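# Move the odd-coloured relay into the black tray

## Task

Six relays are present and one has a button colour unlike the other five. Lift that one out and set it in the black parts tray. It must stay there by itself once the robot lets go, since a result the robot is still holding up does not count. No other relay may be left partly raised or tilted. Anything the robot is touching at the end must not settle by more than roughly a fingernail's width when released.

## Robot and tools

Robot: one xArm6 arm (six joints) carrying a Robotiq 2F-85 parallel gripper. There is a single camera, cam_wrist (672x504), fixed on the wrist. All poses use the scene frame. Its origin is on the table top directly under the arm base, +z points up, and +y is to the left when facing along +x. The base may sit slightly tilted, and the reported hand position gets less accurate at long reach.

Gripper frame: the fingers point along its +z and close along its y. end_effector_position is the point midway between the pads when they are shut. Closed fingertips reach about 19 mm past it, and open ones about 6 mm. Closing pushes the tips roughly 13 mm farther from the wrist, so leave that much clearance above a surface. A flat block sticks out about 9 cm toward the gripper's +x and turns with it.

execute_actions takes actions, a list with zero or one entry, plus an optional pictures boolean.
- Empty list: nothing is commanded. You get the current state, with camera pictures.
- Motion entry: {"rows": [...], "steps": n}. There are 1 to 15 rows and n is 3 to 15 (default 15). Each step lasts 1/30 s and uses one row. If there are fewer rows than steps, the last row repeats.
- Wait entry: {"steps": n} with n up to 300. It counts from the previous result, and your reply time uses part of it.
- If a call is refused, nothing is sent to the robot.

A row has 10 numbers: x, y, z, qw, qx, qy, qz, position, force_limit, speed.
- x, y, z: an absolute target for the hand in metres, scene frame.
- qw..qz: an absolute orientation quaternion, w first.
- A target more than 0.6 m from the last reported position along any gripper axis is refused.
- Send the wanted quaternion in every row rather than copying the reported one, which may have drifted.
- On each step the commanded pose is clipped to within 70 mm and 16 degrees of the measured pose. When both cannot be met, position wins over orientation.

The last three row numbers each run from -1 to 1.
- position: +1 is fully open (85 mm). The pads touch near -0.8. At -1 the fingers close until something stops them.
- force_limit: pad force on a 40 mm object is about 20 N at -1, 128 N at 0 and 235 N at +1. Very thin items get less.
- speed: about 20 mm/s at -1, 85 at 0 and 150 at +1. Faster closing adds up to about 12 N of grip.
- Stopped fingers ignore a new force_limit or speed until position changes by at least 0.01. To loosen a grip, open first.

move: target is one 10-number row as above, an absolute pose plus finger values. The finger values are applied at the start. speed is in m/s, 0.002 to 0.5, default 0.25, and rotation is capped at twice that in rad/s. The hand travels a straight path lasting 0.5 to 10 s and stops short if it needs longer. It turns the shorter way and does not slow for obstacles. It can lag or overshoot, especially with the arm nearly straight. A faster approach, or a target set deeper past a contact, presses harder. The result adds a "move:" line and the distance from target.
- Endings: done (at rest near target), off_target, moving, held or fault.
- limits=paced: the sent pose was clipped.
- limits=held: some steps were blocked. After that the arm may jump well above the set speed.

Other tools:
- wait: seconds from 0 to 10. The scene runs and nothing new is commanded.
- zoom_image: camera "cam_wrist" and region [x0, y0, x1, y1] in image pixels, top-left origin, at most 504x504.
- read_manual: section "licences". It only returns licence texts.
- finished_scene: scene is the current scene's number. Answering without any tool call also ends the run.

Timing: each motion result arrives 3 steps before the action ends. Those steps run while you reply, and your next command starts after them. Between commands the arm only continues to its last clipped pose, at most 70 mm on, so a distant target may take several actions. Fingers that are moving keep moving. A "Hand target" line appears only when no steps are pending. A move's path begins once the robot is at rest, or after 3 s at most.

Result lines:
- State: the gripper pose (end_effector_position, end_effector_quat_wxyz), linear and angular velocities, and joint positions from base outward.
- Joint ranges in rad: waist ±6.283, shoulder -2.059..2.094, elbow -3.927..0.192, forearm roll ±6.283, wrist pitch -1.693..3.142, wrist roll ±6.283.
- object_status: 0 moving; 1 blocked while opening; 2 blocked while closing, which is the grip you want after sending -1; 3 reached the request or pads met.
- After a grip at force_limit -1, status stays 2 even if the object is lost. At other force_limit values the fingers re-close by themselves if the object slips.
- position_measured is in counts: 3 fully open, about 78 = 60 mm, 130 = 40 mm, 180 = 20 mm, 230 pads together.
- "pose unreachable": the clearance check changed or blocked the command. The mounting block counts as part of the arm. HELD marks each step this affected.
- Torque fault: a joint hit its load limit (N m: waist 46, shoulder 46, elbow 27.6, forearm roll 27.6, wrist pitch 18.4, wrist roll 18.4, held weight included). The arm backs off, pauses 10 s and skips the rest of the call.
- MOTOR HOT appears from 65 °C, and holding loads heats the motors. At 80 °C an OVER-TEMPERATURE FAULT brakes the arm until it cools.

Camera: pinhole with radial distortion, K fx=fy=456.271, cx=337.578, cy=252.736. Its pose is computed from joint readings and may be off by a few mm and degrees. Results with pictures list any updated numbers.

Avoid: knocking anything off the table, hard or fast impacts, strong pushing, and dropping the relay. Do not bump neighbouring relays loose or tilted. Release only once the relay sits steadily in the tray, and never leave the gripper bearing on something that would sink. Brief outside tugs or pushes on held or loose parts can happen, so check the grip status. Stops of any kind, and slow or jerky motion, are worth avoiding.

Each tool is called after "Emit:" as name(argument=value, ...) on one line, values as JSON.

## Session

Emit:
execute_actions(actions=[])

Scene clock: 0.00 s of 5400.00 s.
end_effector_position=(+0.1654, -0.3034, +0.2912) position_measured=3 object_status=3 end_effector_quat_wxyz=(+0.411, -0.598, +0.687, -0.035) end_effector_velocity=(-0.000, -0.000, +0.000) end_effector_angular_velocity=(-0.001, -0.001, -0.002)
Joint positions: [-1.547 -0.088 -0.818  0.693  1.556  3.693]
Joint velocities: [-0.001 -0.001  0.     0.001 -0.    -0.   ]
Motor temperatures (°C, as the motors report them): [31 28 34 33 32 33]
Hand target: +0.165, -0.303, +0.291; +0.411, -0.598, +0.687, -0.035

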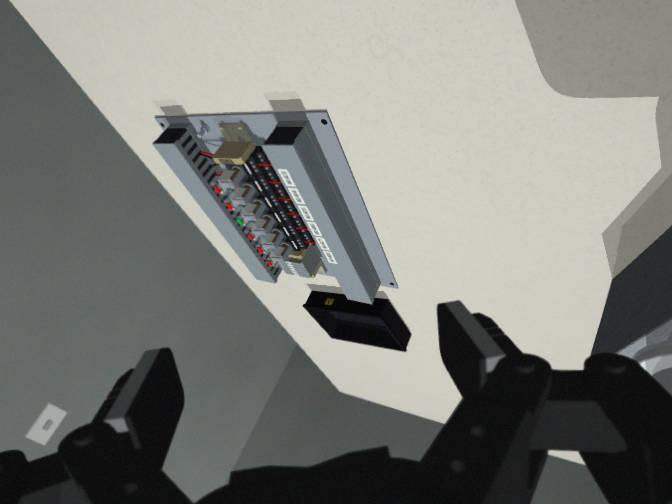

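Emit:
zoom_image(camera="cam_wrist", region=[150, 100, 420, 360])

Region (150, 100, 420, 360) of cam_wrist's 672x504 image, scaled by 1.867, with more detail than that image has; it fills the top 485 rows of this view, and the rest is white.

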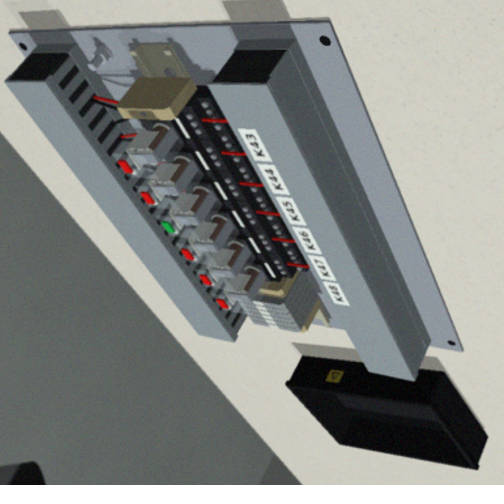

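Emit:
move(target=[0.55,-0.03,0.24,0,-0.707,0.707,0,1,0,0])

Scene clock: 2.73 s of 5400.00 s.
end_effector_position=(+0.5486, -0.0305, +0.2394) position_measured=3 object_status=3 end_effector_quat_wxyz=(+0.002, +0.708, -0.707, -0.001) end_effector_velocity=(+0.001, +0.002, -0.001) end_effector_angular_velocity=(-0.002, +0.006, +0.003)
Joint positions: [ 0.072  0.167 -1.191 -0.057  0.926  5.501]
Joint velocities: [ 0.005  0.01  -0.012 -0.003  0.009  0.003]
Motor temperatures (°C, as the motors report them): [31 28 35 33 32 33]
Hand target: +0.549, -0.030, +0.239; +0.002, +0.708, -0.706, -0.001
Off the commanded pose: 0.002 m, 0 deg.
Kept back: nothing.
move: done
camera_calibration (this result's frames):
cam_wrist: T_world_to_cam=[[-0.989163, 0.133992, 0.0600148, 0.5243], [0.14624, 0.935452, 0.321781, -0.101254], [-0.0130249, 0.32707, -0.94491, 0.385064], [0, 0, 0, 1]] pos_world=[0.538441, -0.101477, 0.364967]

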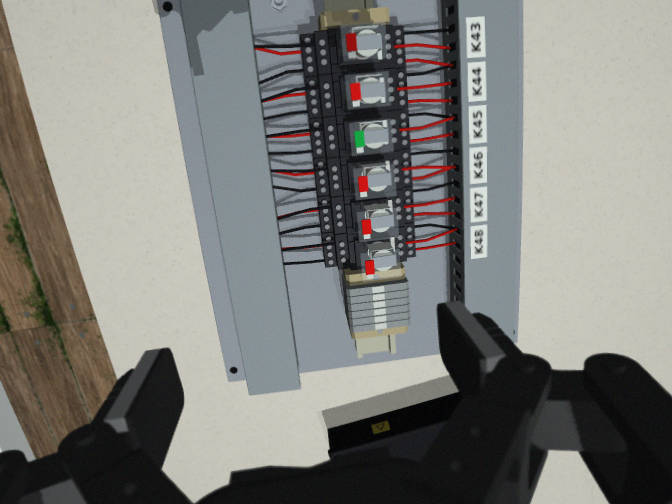

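Emit:
zoom_image(camera="cam_wrist", region=[290, 10, 430, 290])

Region (290, 10, 430, 290) of cam_wrist's 672x504 image, scaled by 1.800, with more detail than that image has.

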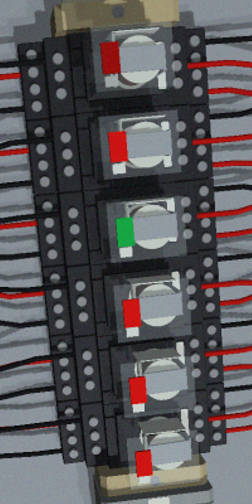

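Emit:
move(target=[0.505,-0.10,0.17,0,-0.707,0.707,0,0.3,0,0])

Emit:
zoom_image(camera="cam_wrist", region=[220, 130, 500, 400])

Scene clock: 3.90 s of 5400.00 s.
end_effector_position=(+0.5054, -0.0996, +0.1709) position_measured=91 object_status=3 end_effector_quat_wxyz=(-0.001, +0.707, -0.707, +0.001) end_effector_velocity=(-0.004, -0.001, -0.005) end_effector_angular_velocity=(+0.003, +0.008, +0.000)
Joint positions: [-0.082  0.174 -0.979 -0.042  0.696  5.347]
Joint velocities: [-0.004  0.004  0.01   0.002 -0.005 -0.005]
Motor temperatures (°C, as the motors report them): [31 28 35 33 32 33]
Hand target: +0.505, -0.100, +0.170; -0.000, +0.707, -0.707, -0.000
Off the commanded pose: 0.001 m, 0 deg.
Kept back: nothing.
move: done
camera_calibration (this result's frames):
cam_wrist: T_world_to_cam=[[-0.989289, 0.135332, 0.0547119, 0.496039], [0.145791, 0.934754, 0.324005, -0.00847207], [-0.00729386, 0.328511, -0.944472, 0.339545], [0, 0, 0, 1]] pos_world=[0.494437, -0.170755, 0.296296]

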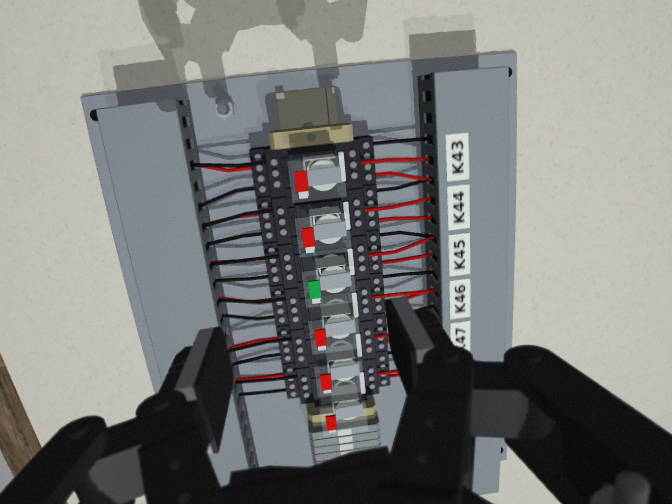

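Region (220, 130, 500, 400) of cam_wrist's 672x504 image, scaled by 1.800, with more detail than that image has; it fills the top 486 rows of this view, and the rest is white.

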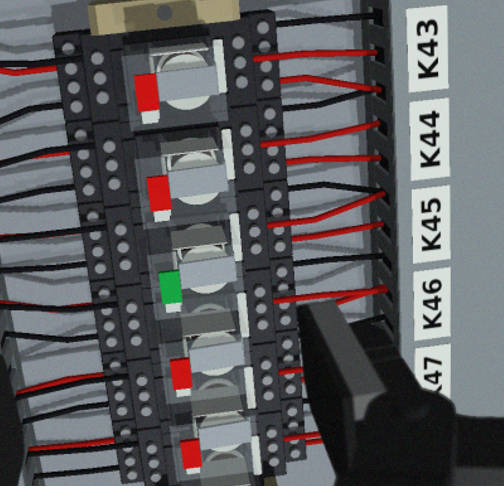

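Emit:
move(target=[0.50,-0.072,0.10,0,0.688,-0.725,0,0.3,0,0,0])

Emit:
move(target=[0.50,-0.072,0.10,0,0.688,-0.725,0,0.3,0,0])


Scene clock: 5.57 s of 5400.00 s.
end_effector_position=(+0.5001, -0.0722, +0.1007) position_measured=91 object_status=3 end_effector_quat_wxyz=(-0.000, +0.688, -0.725, +0.001) end_effector_velocity=(-0.004, +0.001, -0.005) end_effector_angular_velocity=(+0.001, +0.011, -0.001)
Joint positions: [-0.036  0.32  -0.934 -0.067  0.508  5.472]
Joint velocities: [ 0.001  0.008  0.005 -0.001 -0.002  0.003]
Motor temperatures (°C, as the motors report them): [31 29 35 33 32 33]
Hand target: +0.500, -0.072, +0.100; +0.000, +0.688, -0.725, +0.000
Off the commanded pose: 0.001 m, 0 deg.
Kept back: nothing.
move: done
camera_calibration (this result's frames):
cam_wrist: T_world_to_cam=[[-0.980747, 0.18734, 0.0551239, 0.490371], [0.195047, 0.925894, 0.323538, -0.0357511], [0.0095729, 0.328061, -0.944608, 0.255785], [0, 0, 0, 1]] pos_world=[0.485455, -0.142678, 0.226152]

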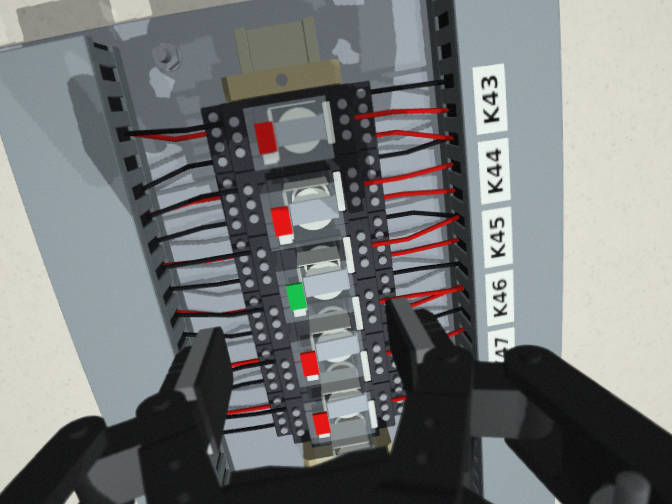

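Emit:
move(target=[0.496,-0.075,0.072,0,0.688,-0.725,0,0.3,0,0], speed=0.05)

Scene clock: 6.67 s of 5400.00 s.
end_effector_position=(+0.4961, -0.0750, +0.0724) position_measured=91 object_status=3 end_effector_quat_wxyz=(-0.000, +0.688, -0.725, +0.000) end_effector_velocity=(+0.002, -0.001, +0.001) end_effector_angular_velocity=(-0.001, -0.006, -0.000)
Joint positions: [-0.046  0.389 -0.932 -0.074  0.437  5.47 ]
Joint velocities: [-0.002  0.    -0.002 -0.    -0.005 -0.001]
Motor temperatures (°C, as the motors report them): [31 29 35 33 32 33]
Hand target: +0.496, -0.075, +0.072; +0.000, +0.688, -0.725, +0.000
Off the commanded pose: 0.000 m, 0 deg.
Kept back: nothing.
move: done
camera_calibration (this result's frames):
cam_wrist: T_world_to_cam=[[-0.980751, 0.187149, 0.0557086, 0.488526], [0.195056, 0.925825, 0.323731, -0.0232831], [0.00900955, 0.328366, -0.944508, 0.230239], [0, 0, 0, 1]] pos_world=[0.481589, -0.145474, 0.197785]

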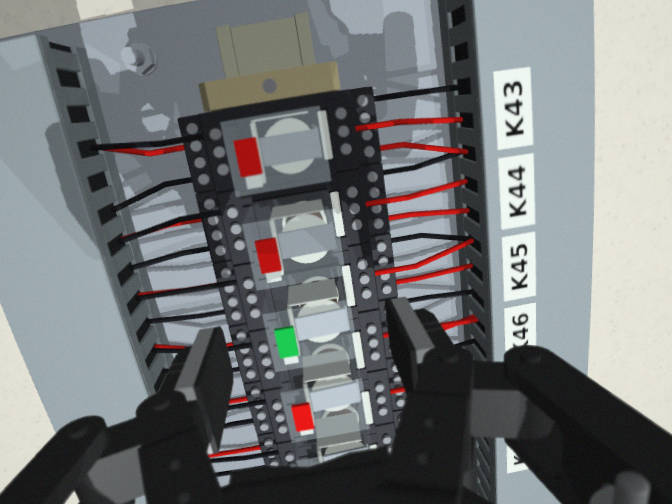

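Emit:
move(target=[0.496,-0.076,0.056,0,0.688,-0.725,0,0.3,0,0], speed=0.03)

Emit:
move(target=[0.496,-0.076,0.056,0,0.688,-0.725,0,-1,0,-0.5])

Scene clock: 7.70 s of 5400.00 s.
end_effector_position=(+0.4960, -0.0760, +0.0562) position_measured=91 object_status=3 end_effector_quat_wxyz=(-0.000, +0.688, -0.725, +0.000) end_effector_velocity=(+0.003, -0.000, +0.001) end_effector_angular_velocity=(-0.001, -0.008, +0.003)
Joint positions: [-0.05   0.435 -0.942 -0.079  0.401  5.472]
Joint velocities: [ 0.001  0.    -0.004 -0.002 -0.004 -0.   ]
Motor temperatures (°C, as the motors report them): [31 29 35 33 32 33]
Hand target: +0.496, -0.076, +0.056; +0.000, +0.688, -0.725, +0.000
Off the commanded pose: 0.000 m, 0 deg.
Kept back: nothing.
move: done
camera_calibration (this result's frames):
cam_wrist: T_world_to_cam=[[-0.980731, 0.18713, 0.0561182, 0.489455], [0.195173, 0.925806, 0.323712, -0.0171554], [0.00862179, 0.328427, -0.94449, 0.215469], [0, 0, 0, 1]] pos_world=[0.481514, -0.146475, 0.181595]

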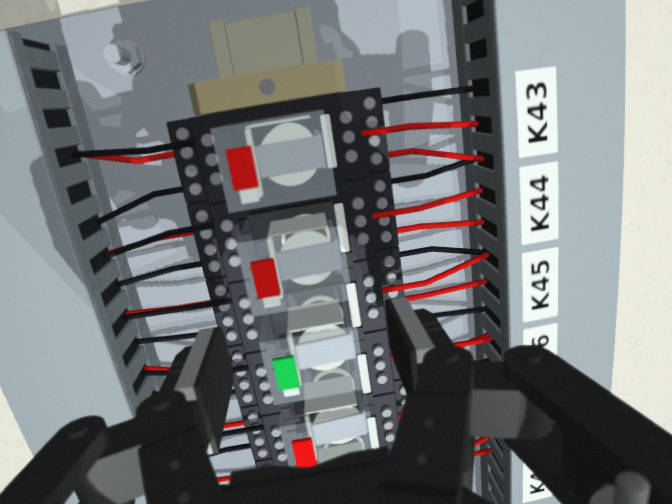

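Scene clock: 8.53 s of 5400.00 s.
end_effector_position=(+0.4949, -0.0759, +0.0558) position_measured=165 object_status=2 end_effector_quat_wxyz=(+0.001, +0.688, -0.725, -0.001) end_effector_velocity=(+0.001, +0.001, +0.000) end_effector_angular_velocity=(+0.000, -0.003, +0.002)
Joint positions: [-0.05   0.435 -0.941 -0.079  0.403  5.472]
Joint velocities: [ 0.002  0.    -0.     0.    -0.002  0.   ]
Motor temperatures (°C, as the motors report them): [31 29 35 33 32 33]
Hand target: +0.496, -0.076, +0.056; +0.000, +0.688, -0.725, -0.000
Off the commanded pose: 0.001 m, 0 deg.
Kept back: nothing.
move: done
camera_calibration (this result's frames):
cam_wrist: T_world_to_cam=[[-0.98056, 0.187119, 0.0590579, 0.488083], [0.196131, 0.925708, 0.323414, -0.0173474], [0.00584659, 0.32871, -0.944413, 0.216438], [0, 0, 0, 1]] pos_world=[0.480732, -0.146416, 0.181192]

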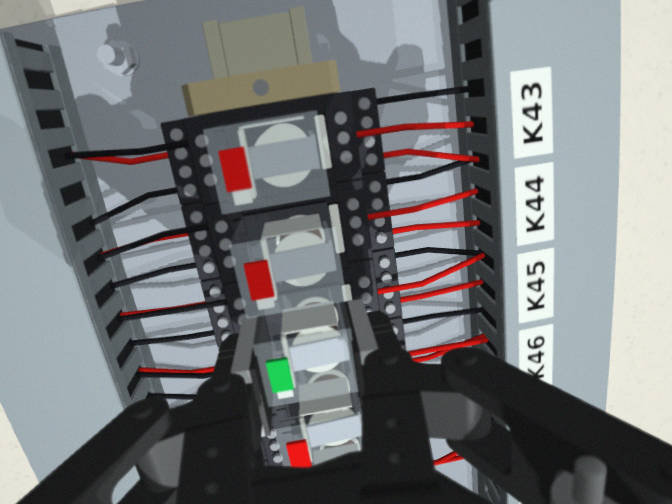

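Emit:
move(target=[0.495,-0.076,0.076,0,0.688,-0.725,0,-1,0,-0.5], speed=0.02)

Scene clock: 10.03 s of 5400.00 s.
end_effector_position=(+0.4952, -0.0760, +0.0759) position_measured=165 object_status=2 end_effector_quat_wxyz=(-0.000, +0.688, -0.725, +0.000) end_effector_velocity=(-0.001, -0.000, -0.000) end_effector_angular_velocity=(+0.001, +0.002, -0.002)
Joint positions: [-0.048  0.377 -0.927 -0.072  0.444  5.467]
Joint velocities: [-0.001 -0.     0.001  0.001  0.001  0.   ]
Motor temperatures (°C, as the motors report them): [31 29 36 33 32 33]
Hand target: +0.495, -0.076, +0.076; -0.000, +0.688, -0.725, -0.000
Off the commanded pose: 0.000 m, 0 deg.
Kept back: nothing.
move: done
camera_calibration (this result's frames):
cam_wrist: T_world_to_cam=[[-0.980741, 0.187089, 0.0560788, 0.487531], [0.195121, 0.925811, 0.323731, -0.0233092], [0.00864821, 0.328439, -0.944486, 0.234107], [0, 0, 0, 1]] pos_world=[0.480665, -0.146522, 0.201317]

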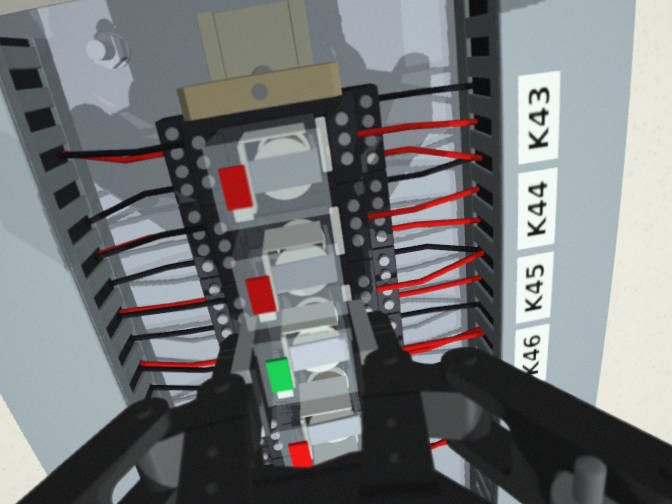

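Emit:
execute_actions(actions=[])

Scene clock: 10.13 s of 5400.00 s.
end_effector_position=(+0.4951, -0.0760, +0.0759) position_measured=165 object_status=2 end_effector_quat_wxyz=(-0.000, +0.688, -0.725, +0.000) end_effector_velocity=(-0.001, -0.000, -0.000) end_effector_angular_velocity=(+0.000, +0.003, -0.001)
Joint positions: [-0.048  0.377 -0.927 -0.072  0.444  5.467]
Joint velocities: [-0.001  0.     0.001  0.     0.002  0.001]
Motor temperatures (°C, as the motors report them): [31 29 36 33 32 33]
Hand target: +0.495, -0.076, +0.076; -0.000, +0.688, -0.725, -0.000
Off the commanded pose: 0.000 m, 0 deg.
Kept back: nothing.
Steps of this call (steps 1 to 3: nothing new was sent). Readings (end_effector_position | what the end effector reports):
1: (+0.4951, -0.0760, +0.0759) | position_measured=165 object_status=2
2: (+0.4951, -0.0760, +0.0759) | position_measured=165 object_status=2
3: the state above
camera_calibration (this result's frames):
cam_wrist: T_world_to_cam=[[-0.980725, 0.187144, 0.0561735, 0.487483], [0.195204, 0.925795, 0.323727, -0.0233392], [0.00857834, 0.328452, -0.944482, 0.234159], [0, 0, 0, 1]] pos_world=[0.480634, -0.146532, 0.201331]

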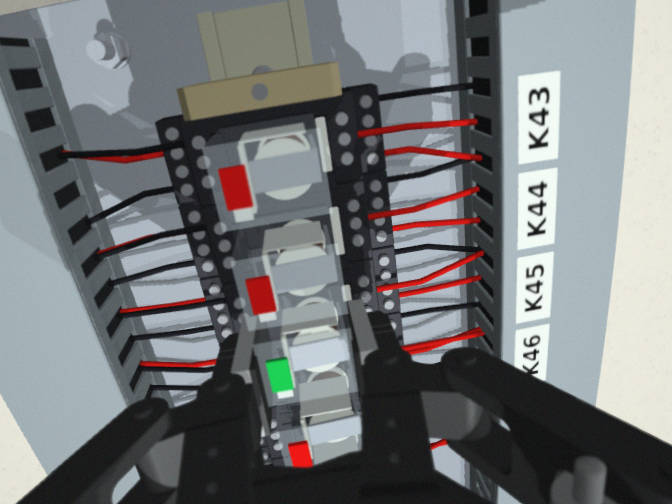

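Emit:
move(target=[0.495,-0.076,0.056,0,0.688,-0.725,0,-1,0,-0.5], speed=0.02)

Emit:
move(target=[0.495,-0.076,0.056,0,0.688,-0.725,0,0.3,0,0])

Emit:
move(target=[0.5,-0.13,0.12,0,0.688,-0.725,0,0.3,0,0], speed=0.05)

Emit:
zoom_image(camera="cam_wrist", region=[200, 200, 460, 460])

Scene clock: 11.60 s of 5400.00 s.
end_effector_position=(+0.4956, -0.0760, +0.0574) position_measured=165 object_status=2 end_effector_quat_wxyz=(-0.000, +0.688, -0.725, +0.001) end_effector_velocity=(+0.001, +0.000, -0.001) end_effector_angular_velocity=(+0.000, -0.002, +0.001)
Joint positions: [-0.05   0.43  -0.938 -0.079  0.401  5.472]
Joint velocities: [ 0.001  0.004 -0.001  0.    -0.004  0.   ]
Motor temperatures (°C, as the motors report them): [31 29 36 33 32 33]
Hand target: +0.495, -0.076, +0.056; +0.000, +0.688, -0.725, +0.000
Off the commanded pose: 0.002 m, 0 deg.
Kept back: nothing.
move: done
camera_calibration (this result's frames):
cam_wrist: T_world_to_cam=[[-0.980849, 0.186932, 0.0547012, 0.489091], [0.194521, 0.92594, 0.323723, -0.0171333], [0.00986413, 0.328163, -0.944569, 0.216001], [0, 0, 0, 1]] pos_world=[0.480926, -0.146446, 0.182821]

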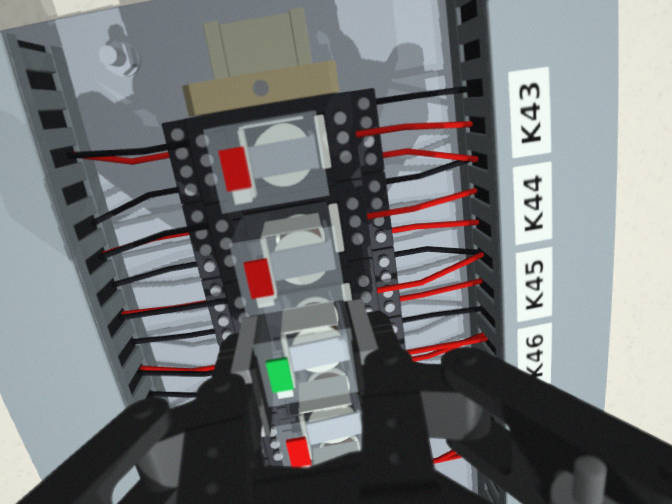

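Scene clock: 12.30 s of 5400.00 s.
end_effector_position=(+0.4953, -0.0760, +0.0562) position_measured=91 object_status=0 end_effector_quat_wxyz=(-0.000, +0.688, -0.725, +0.000) end_effector_velocity=(-0.002, -0.000, -0.001) end_effector_angular_velocity=(+0.001, +0.004, -0.002)
Joint positions: [-0.051  0.433 -0.939 -0.079  0.399  5.472]
Joint velocities: [-0.001  0.001  0.002  0.     0.001  0.001]
Motor temperatures (°C, as the motors report them): [31 29 36 33 32 33]
Hand target: +0.495, -0.076, +0.056; -0.000, +0.688, -0.725, -0.000
Off the commanded pose: 0.000 m, 0 deg.
Kept back: nothing.
move: done
camera_calibration (this result's frames):
cam_wrist: T_world_to_cam=[[-0.980764, 0.187103, 0.0556282, 0.488765], [0.194986, 0.92583, 0.323759, -0.0168941], [0.00907393, 0.328378, -0.944503, 0.215277], [0, 0, 0, 1]] pos_world=[0.480704, -0.146501, 0.181611]

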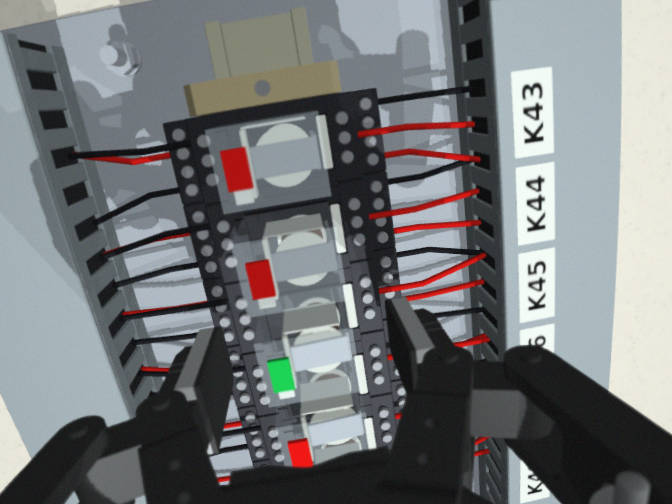

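Scene clock: 14.27 s of 5400.00 s.
end_effector_position=(+0.5002, -0.1297, +0.1195) position_measured=91 object_status=3 end_effector_quat_wxyz=(-0.000, +0.688, -0.725, -0.000) end_effector_velocity=(+0.000, +0.001, +0.000) end_effector_angular_velocity=(+0.001, +0.000, +0.003)
Joint positions: [-0.148  0.295 -0.976 -0.037  0.572  5.332]
Joint velocities: [ 0.001 -0.    -0.001  0.001  0.001 -0.003]
Motor temperatures (°C, as the motors report them): [31 29 36 33 32 33]
Hand target: +0.500, -0.130, +0.120; -0.000, +0.688, -0.725, -0.000
Off the commanded pose: 0.001 m, 0 deg.
Kept back: nothing.
move: done
camera_calibration (this result's frames):
cam_wrist: T_world_to_cam=[[-0.980731, 0.186955, 0.0566892, 0.499939], [0.195191, 0.925652, 0.324144, 0.0111643], [0.00812585, 0.328964, -0.944308, 0.293204], [0, 0, 0, 1]] pos_world=[0.485744, -0.200254, 0.244915]

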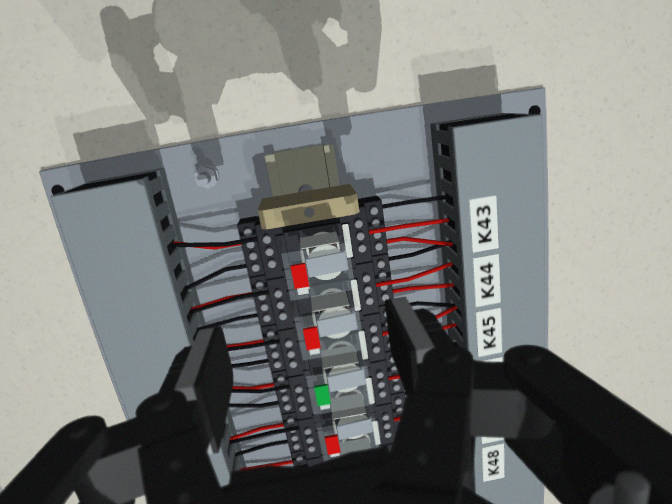

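Region (200, 200, 460, 460) of cam_wrist's 672x504 image, scaled by 1.938, with more detail than that image has.

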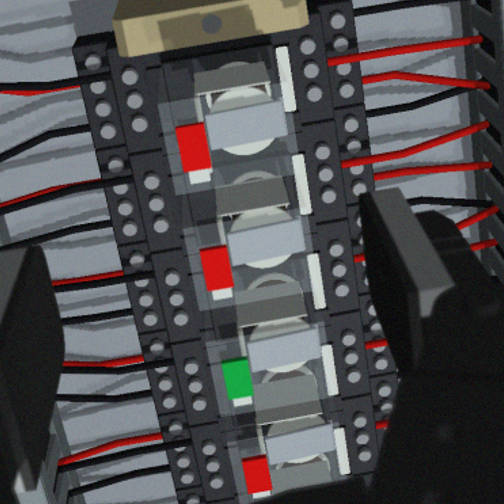

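Emit:
move(target=[0.495,-0.076,0.10,0,0.688,-0.725,0,0.3,0,0], speed=0.1)

Emit:
move(target=[0.495,-0.076,0.069,0,0.688,-0.725,0,0.3,0,0], speed=0.05)

Emit:
move(target=[0.495,-0.076,0.069,0,0.688,-0.725,0,-1,0,-0.5])

Emit:
move(target=[0.495,-0.076,0.084,0,0.688,-0.725,0,-1,0,-0.5], speed=0.015)

Scene clock: 15.43 s of 5400.00 s.
end_effector_position=(+0.4950, -0.0765, +0.1003) position_measured=91 object_status=3 end_effector_quat_wxyz=(+0.000, +0.688, -0.725, +0.000) end_effector_velocity=(-0.001, +0.001, -0.001) end_effector_angular_velocity=(-0.000, +0.002, -0.002)
Joint positions: [-0.046  0.31  -0.917 -0.066  0.501  5.461]
Joint velocities: [ 0.002 -0.     0.003 -0.002 -0.001  0.006]
Motor temperatures (°C, as the motors report them): [31 29 36 33 32 33]
Hand target: +0.495, -0.076, +0.100; +0.000, +0.688, -0.725, +0.000
Off the commanded pose: 0.001 m, 0 deg.
Kept back: nothing.
move: done
camera_calibration (this result's frames):
cam_wrist: T_world_to_cam=[[-0.980692, 0.187402, 0.0558848, 0.486132], [0.195357, 0.925876, 0.323403, -0.0308747], [0.00886408, 0.328076, -0.94461, 0.257167], [0, 0, 0, 1]] pos_world=[0.480498, -0.146886, 0.22574]

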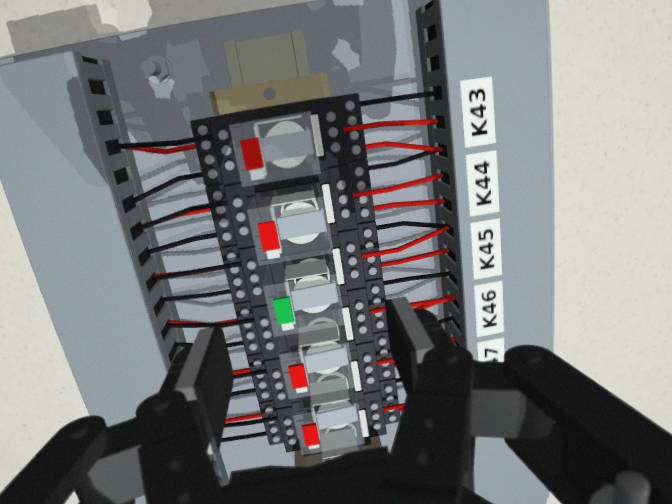

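Scene clock: 16.37 s of 5400.00 s.
end_effector_position=(+0.4951, -0.0760, +0.0694) position_measured=91 object_status=3 end_effector_quat_wxyz=(-0.000, +0.688, -0.725, +0.000) end_effector_velocity=(+0.001, -0.000, -0.000) end_effector_angular_velocity=(-0.000, -0.004, +0.000)
Joint positions: [-0.049  0.395 -0.93  -0.075  0.428  5.468]
Joint velocities: [-0.     0.003 -0.002 -0.001 -0.005 -0.   ]
Motor temperatures (°C, as the motors report them): [31 29 36 33 32 33]
Hand target: +0.495, -0.076, +0.069; +0.000, +0.688, -0.725, +0.000
Off the commanded pose: 0.000 m, 0 deg.
Kept back: nothing.
move: done
camera_calibration (this result's frames):
cam_wrist: T_world_to_cam=[[-0.980746, 0.187165, 0.0557363, 0.487862], [0.195081, 0.925828, 0.323706, -0.0211611], [0.00898395, 0.328346, -0.944515, 0.227751], [0, 0, 0, 1]] pos_world=[0.480551, -0.1465, 0.194772]

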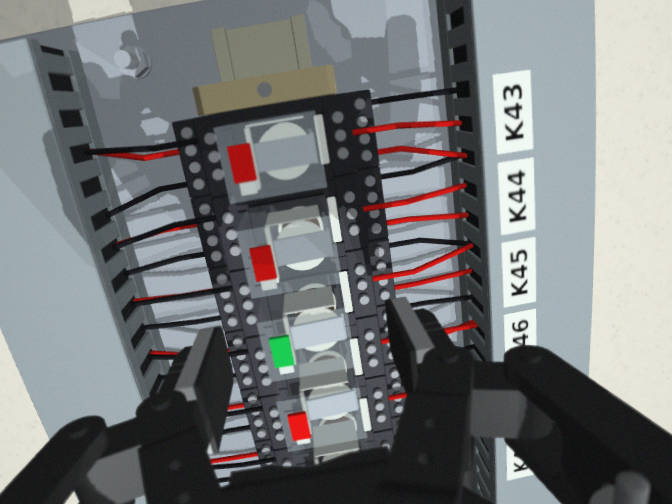

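Scene clock: 17.23 s of 5400.00 s.
end_effector_position=(+0.4949, -0.0760, +0.0693) position_measured=167 object_status=2 end_effector_quat_wxyz=(+0.000, +0.688, -0.725, -0.000) end_effector_velocity=(+0.001, +0.000, +0.000) end_effector_angular_velocity=(+0.000, -0.002, +0.000)
Joint positions: [-0.049  0.396 -0.93  -0.075  0.429  5.468]
Joint velocities: [ 0.001 -0.    -0.001  0.001 -0.001 -0.001]
Motor temperatures (°C, as the motors report them): [31 29 36 33 32 33]
Hand target: +0.495, -0.076, +0.069; +0.000, +0.688, -0.725, -0.000
Off the commanded pose: 0.000 m, 0 deg.
Kept back: nothing.
move: done
camera_calibration (this result's frames):
cam_wrist: T_world_to_cam=[[-0.980724, 0.187085, 0.0563932, 0.48766], [0.195221, 0.925814, 0.323663, -0.0211919], [0.00834287, 0.328433, -0.94449, 0.22795], [0, 0, 0, 1]] pos_world=[0.480496, -0.146481, 0.194655]

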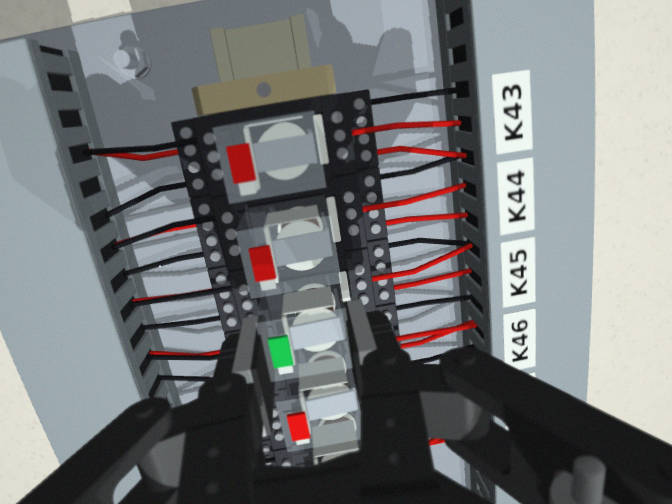

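Scene clock: 18.47 s of 5400.00 s.
end_effector_position=(+0.4951, -0.0760, +0.0839) position_measured=167 object_status=2 end_effector_quat_wxyz=(-0.000, +0.688, -0.725, +0.000) end_effector_velocity=(+0.000, +0.001, +0.001) end_effector_angular_velocity=(+0.000, -0.000, +0.001)
Joint positions: [-0.047  0.355 -0.923 -0.07   0.462  5.465]
Joint velocities: [ 0.002 -0.001 -0.     0.     0.001 -0.   ]
Motor temperatures (°C, as the motors report them): [31 29 36 33 32 33]
Hand target: +0.495, -0.076, +0.084; -0.000, +0.688, -0.725, -0.000
Off the commanded pose: 0.000 m, 0 deg.
Kept back: nothing.
move: done
camera_calibration (this result's frames):
cam_wrist: T_world_to_cam=[[-0.980739, 0.187076, 0.0561516, 0.487021], [0.195133, 0.925808, 0.323732, -0.0259167], [0.00857694, 0.328454, -0.944481, 0.241698], [0, 0, 0, 1]] pos_world=[0.480625, -0.146503, 0.209322]

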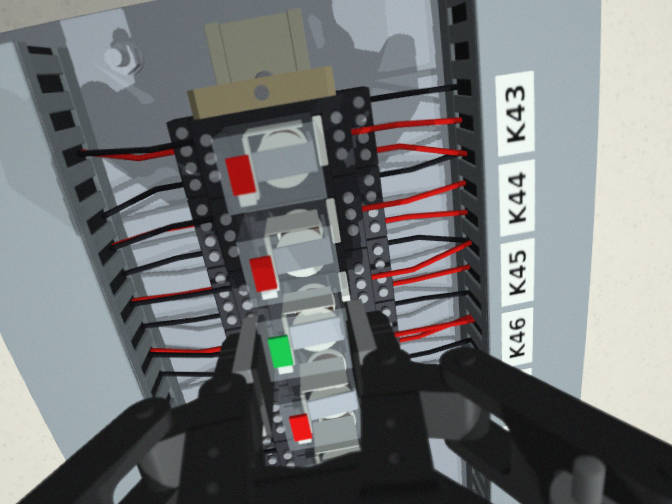

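Emit:
move(target=[0.495,-0.076,0.0685,0,0.688,-0.725,0,-1,0,-0.5], speed=0.02)

Emit:
move(target=[0.495,-0.076,0.0685,0,0.688,-0.725,0,0.3,0,0])

Emit:
move(target=[0.495,-0.076,0.15,0,0.688,-0.725,0,0.3,0,0], speed=0.1)

Emit:
move(target=[0.47,-0.076,0.15,0.259,0,0.966,0,1,0,0])

Scene clock: 19.77 s of 5400.00 s.
end_effector_position=(+0.4960, -0.0761, +0.0704) position_measured=167 object_status=2 end_effector_quat_wxyz=(-0.001, +0.688, -0.725, +0.001) end_effector_velocity=(+0.001, -0.000, -0.001) end_effector_angular_velocity=(-0.000, -0.002, +0.001)
Joint positions: [-0.049  0.394 -0.931 -0.075  0.429  5.468]
Joint velocities: [-0.     0.005 -0.002 -0.001 -0.006 -0.   ]
Motor temperatures (°C, as the motors report them): [31 29 36 33 32 33]
Hand target: +0.495, -0.076, +0.069; +0.000, +0.688, -0.725, +0.000
Off the commanded pose: 0.002 m, 0 deg.
Kept back: nothing.
move: done
camera_calibration (this result's frames):
cam_wrist: T_world_to_cam=[[-0.980889, 0.187002, 0.0537311, 0.488866], [0.194268, 0.925972, 0.323784, -0.0212119], [0.0107947, 0.328035, -0.944604, 0.227788], [0, 0, 0, 1]] pos_world=[0.481185, -0.1465, 0.195771]

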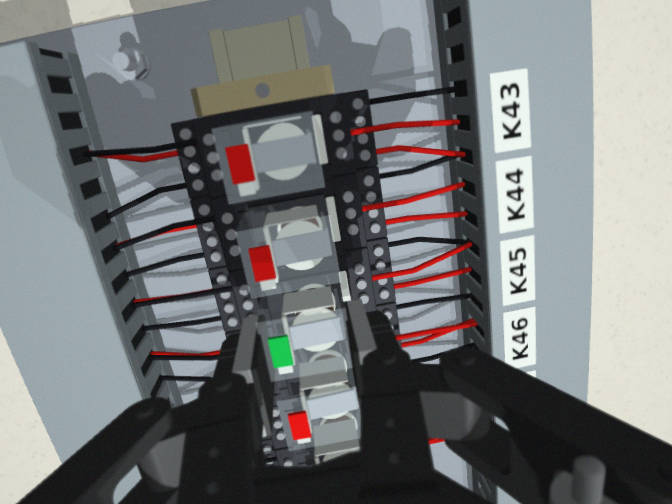

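Scene clock: 20.47 s of 5400.00 s.
end_effector_position=(+0.4952, -0.0760, +0.0687) position_measured=91 object_status=0 end_effector_quat_wxyz=(-0.000, +0.688, -0.725, +0.000) end_effector_velocity=(-0.002, +0.000, -0.002) end_effector_angular_velocity=(+0.001, +0.005, +0.000)
Joint positions: [-0.049  0.398 -0.931 -0.075  0.427  5.468]
Joint velocities: [0.    0.002 0.001 0.    0.001 0.   ]
Motor temperatures (°C, as the motors report them): [31 29 36 33 32 33]
Hand target: +0.495, -0.076, +0.069; -0.000, +0.688, -0.725, -0.000
Off the commanded pose: 0.000 m, 0 deg.
Kept back: nothing.
move: done
camera_calibration (this result's frames):
cam_wrist: T_world_to_cam=[[-0.980763, 0.187108, 0.0556351, 0.488063], [0.194993, 0.925827, 0.323761, -0.0209417], [0.00906977, 0.328381, -0.944502, 0.227079], [0, 0, 0, 1]] pos_world=[0.480697, -0.1465, 0.194103]

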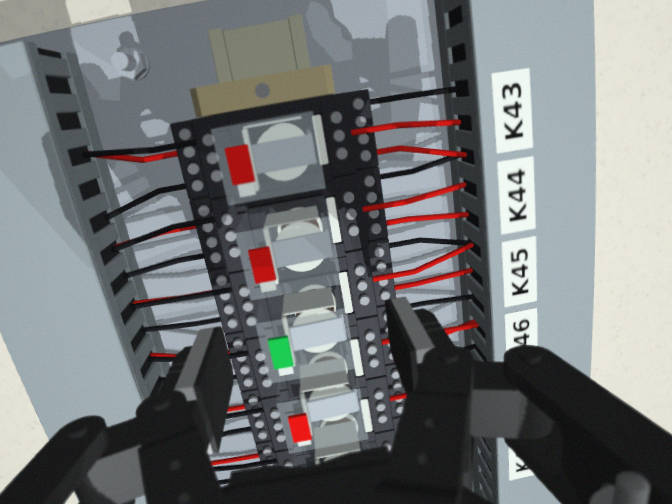

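Scene clock: 21.63 s of 5400.00 s.
end_effector_position=(+0.4949, -0.0760, +0.1492) position_measured=91 object_status=3 end_effector_quat_wxyz=(+0.000, +0.688, -0.725, -0.001) end_effector_velocity=(+0.002, +0.000, +0.003) end_effector_angular_velocity=(-0.001, -0.004, +0.002)
Joint positions: [-0.04   0.187 -0.918 -0.054  0.626  5.454]
Joint velocities: [ 0.001 -0.006 -0.002 -0.     0.004 -0.001]
Motor temperatures (°C, as the motors report them): [31 29 36 33 32 33]
Hand target: +0.495, -0.076, +0.150; -0.000, +0.688, -0.725, -0.000
Off the commanded pose: 0.001 m, 0 deg.
Kept back: nothing.
move: done
camera_calibration (this result's frames):
cam_wrist: T_world_to_cam=[[-0.980682, 0.186965, 0.0575061, 0.482921], [0.195473, 0.925735, 0.323737, -0.0472543], [0.00729205, 0.328724, -0.944398, 0.303996], [0, 0, 0, 1]] pos_world=[0.480613, -0.146475, 0.27462]

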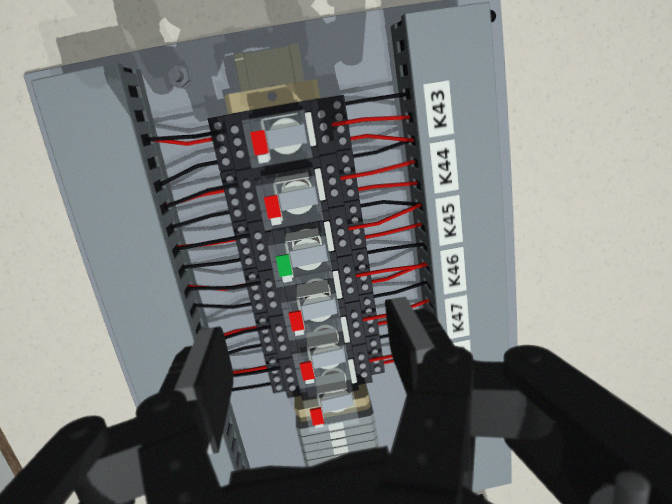

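Scene clock: 26.07 s of 5400.00 s.
end_effector_position=(+0.4692, -0.0767, +0.1501) position_measured=3 object_status=3 end_effector_quat_wxyz=(+0.252, -0.001, +0.968, +0.002) end_effector_velocity=(+0.000, +0.001, +0.000) end_effector_angular_velocity=(-0.012, -0.036, -0.005)
Joint positions: [ 0.097  0.1   -0.732  2.128 -0.04   4.914]
Joint velocities: [-0.04   0.013 -0.063  0.414  0.003 -0.451]
Motor temperatures (°C, as the motors report them): [31 29 36 33 32 33]
Hand target: +0.469, -0.077, +0.150; +0.253, -0.000, +0.967, +0.001
Off the commanded pose: 0.001 m, 1 deg.
Kept back: nothing.
move: done
camera_calibration (this result's frames):
cam_wrist: T_world_to_cam=[[0.0887828, 0.988911, 0.119052, 0.00825786], [0.658582, -0.147951, 0.737822, -0.403636], [0.747253, 0.0128998, -0.664414, -0.108165], [0, 0, 0, 1]] pos_world=[0.345921, -0.0664893, 0.224962]

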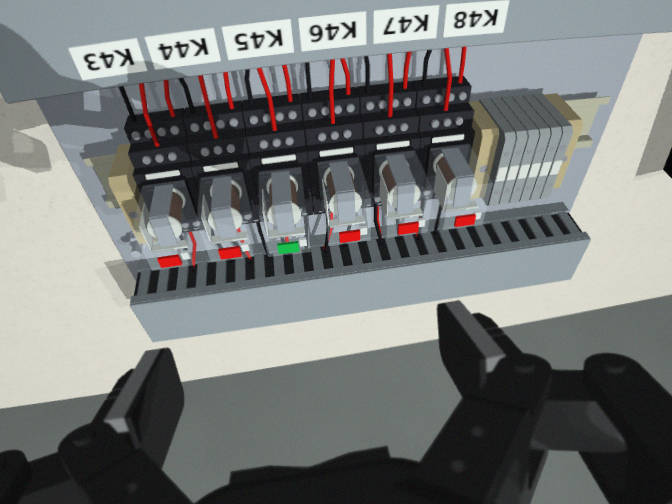

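Emit:
zoom_image(camera="cam_wrist", region=[200, 80, 400, 280])

Region (200, 80, 400, 280) of cam_wrist's 672x504 image, scaled by 2.520, with more detail than that image has.

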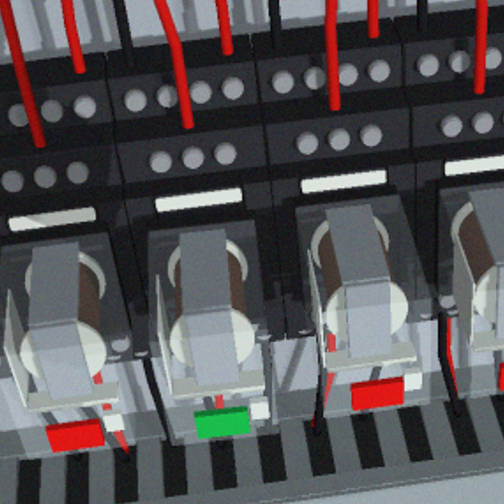

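Emit:
move(target=[0.495,-0.076,0.14,0,0.688,-0.725,0,0.3,0,0])

Emit:
move(target=[0.495,-0.076,0.06,0,0.688,-0.725,0,0.3,0,0], speed=0.08)

Emit:
move(target=[0.495,-0.076,0.06,0,0.688,-0.725,0,-1,0.5,-0.5])

Emit:
execute_actions(actions=[{"rows":[[0.495,-0.076,0.11,0,0.688,-0.725,0,-1,0.5,-0.5]],"steps":15}], pictures=true)

Scene clock: 29.97 s of 5400.00 s.
end_effector_position=(+0.4958, -0.0753, +0.1401) position_measured=91 object_status=3 end_effector_quat_wxyz=(-0.002, +0.688, -0.725, +0.000) end_effector_velocity=(+0.000, +0.000, +0.000) end_effector_angular_velocity=(-0.001, +0.002, +0.006)
Joint positions: [-0.04   0.209 -0.915 -0.051  0.597  5.45 ]
Joint velocities: [ 0.001  0.001 -0.003 -0.002  0.004 -0.003]
Motor temperatures (°C, as the motors report them): [31 29 37 33 32 33]
Hand target: +0.496, -0.075, +0.140; -0.002, +0.689, -0.725, +0.000
Off the commanded pose: 0.001 m, 0 deg.
Kept back: nothing.
move: done
camera_calibration (this result's frames):
cam_wrist: T_world_to_cam=[[-0.980954, 0.186671, 0.0537002, 0.484865], [0.193906, 0.924873, 0.327125, -0.0448106], [0.0113988, 0.331308, -0.943454, 0.293207], [0, 0, 0, 1]] pos_world=[0.480977, -0.146208, 0.265249]

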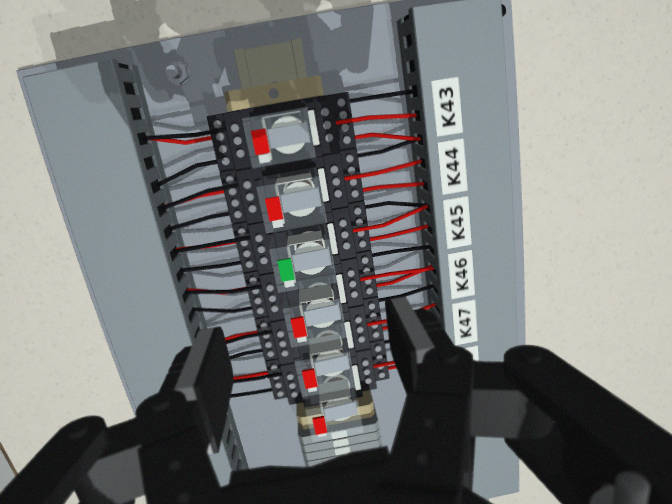

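Scene clock: 31.33 s of 5400.00 s.
end_effector_position=(+0.4951, -0.0760, +0.0606) position_measured=91 object_status=3 end_effector_quat_wxyz=(-0.000, +0.688, -0.725, +0.000) end_effector_velocity=(-0.001, -0.001, -0.002) end_effector_angular_velocity=(+0.001, +0.002, -0.003)
Joint positions: [-0.05   0.42  -0.935 -0.078  0.408  5.471]
Joint velocities: [-0.002  0.005  0.     0.001 -0.004  0.001]
Motor temperatures (°C, as the motors report them): [31 29 37 33 32 33]
Hand target: +0.495, -0.076, +0.060; +0.000, +0.688, -0.725, +0.000
Off the commanded pose: 0.001 m, 0 deg.
Kept back: nothing.
move: done
camera_calibration (this result's frames):
cam_wrist: T_world_to_cam=[[-0.980757, 0.187233, 0.0553099, 0.488351], [0.195006, 0.925848, 0.323693, -0.0182787], [0.00939758, 0.32825, -0.944544, 0.219284], [0, 0, 0, 1]] pos_world=[0.480457, -0.146492, 0.186029]

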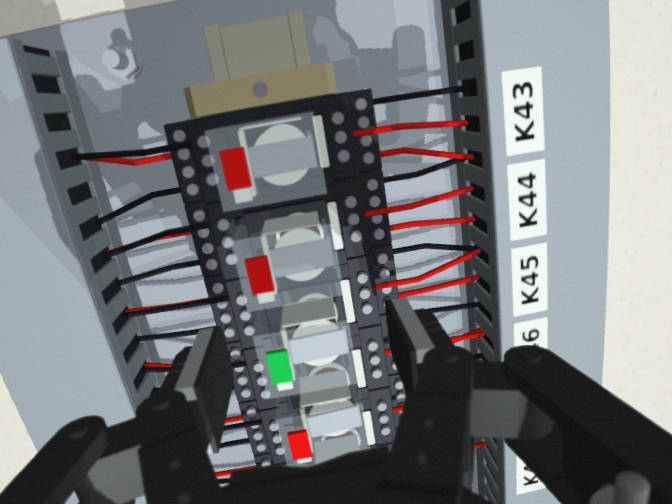

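Scene clock: 32.20 s of 5400.00 s.
end_effector_position=(+0.4951, -0.0760, +0.0603) position_measured=167 object_status=0 end_effector_quat_wxyz=(-0.000, +0.688, -0.725, +0.000) end_effector_velocity=(+0.000, -0.001, +0.000) end_effector_angular_velocity=(-0.000, -0.000, -0.000)
Joint positions: [-0.05   0.421 -0.936 -0.078  0.408  5.471]
Joint velocities: [-0.001 -0.    -0.    -0.     0.    -0.001]
Motor temperatures (°C, as the motors report them): [31 29 37 33 32 33]
Hand target: +0.495, -0.076, +0.060; +0.000, +0.688, -0.725, -0.000
Off the commanded pose: 0.000 m, 0 deg.
Kept back: nothing.
move: done
camera_calibration (this result's frames):
cam_wrist: T_world_to_cam=[[-0.980743, 0.187063, 0.0561284, 0.488298], [0.195113, 0.925829, 0.323685, -0.0182499], [0.00858409, 0.328403, -0.944499, 0.219367], [0, 0, 0, 1]] pos_world=[0.480572, -0.146487, 0.185692]

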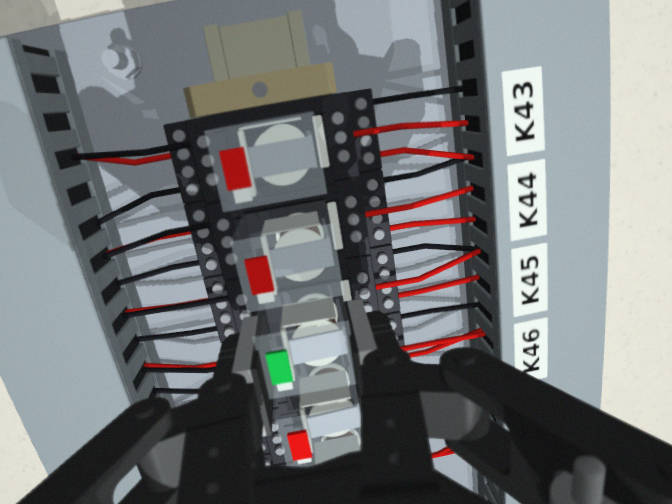

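Scene clock: 32.60 s of 5400.00 s.
end_effector_position=(+0.4961, -0.0761, +0.1096) position_measured=167 object_status=2 end_effector_quat_wxyz=(-0.001, +0.688, -0.725, +0.001) end_effector_velocity=(-0.043, +0.007, -0.023) end_effector_angular_velocity=(+0.015, +0.110, +0.003)
Joint positions: [-0.044  0.287 -0.917 -0.063  0.522  5.46 ]
Joint velocities: [ 0.001  0.004  0.056  0.004  0.051 -0.003]
Motor temperatures (°C, as the motors report them): [31 29 37 33 32 33]
Steps of this call (steps 1 to 12: the first 12 steps of this action). Readings (end_effector_position | what the end effector reports):
1: (+0.4950, -0.0760, +0.0603) | position_measured=167 object_status=2
2: (+0.4948, -0.0760, +0.0611) | position_measured=167 object_status=2
4: (+0.4887, -0.0750, +0.0703) | position_measured=167 object_status=2
8: (+0.5019, -0.0769, +0.1086) | position_measured=167 object_status=2
12: the state above
camera_calibration (this result's frames):
cam_wrist: T_world_to_cam=[[-0.980859, 0.187093, 0.0539656, 0.486842], [0.194429, 0.925887, 0.323931, -0.0339957], [0.0106391, 0.328223, -0.94454, 0.264964], [0, 0, 0, 1]] pos_world=[0.481315, -0.146576, 0.235009]

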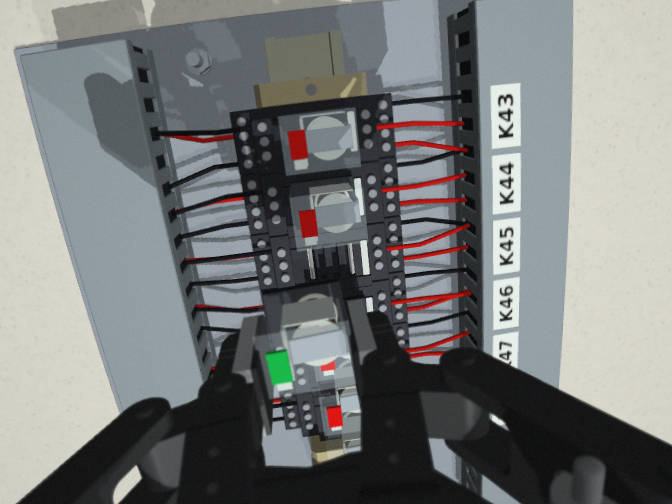

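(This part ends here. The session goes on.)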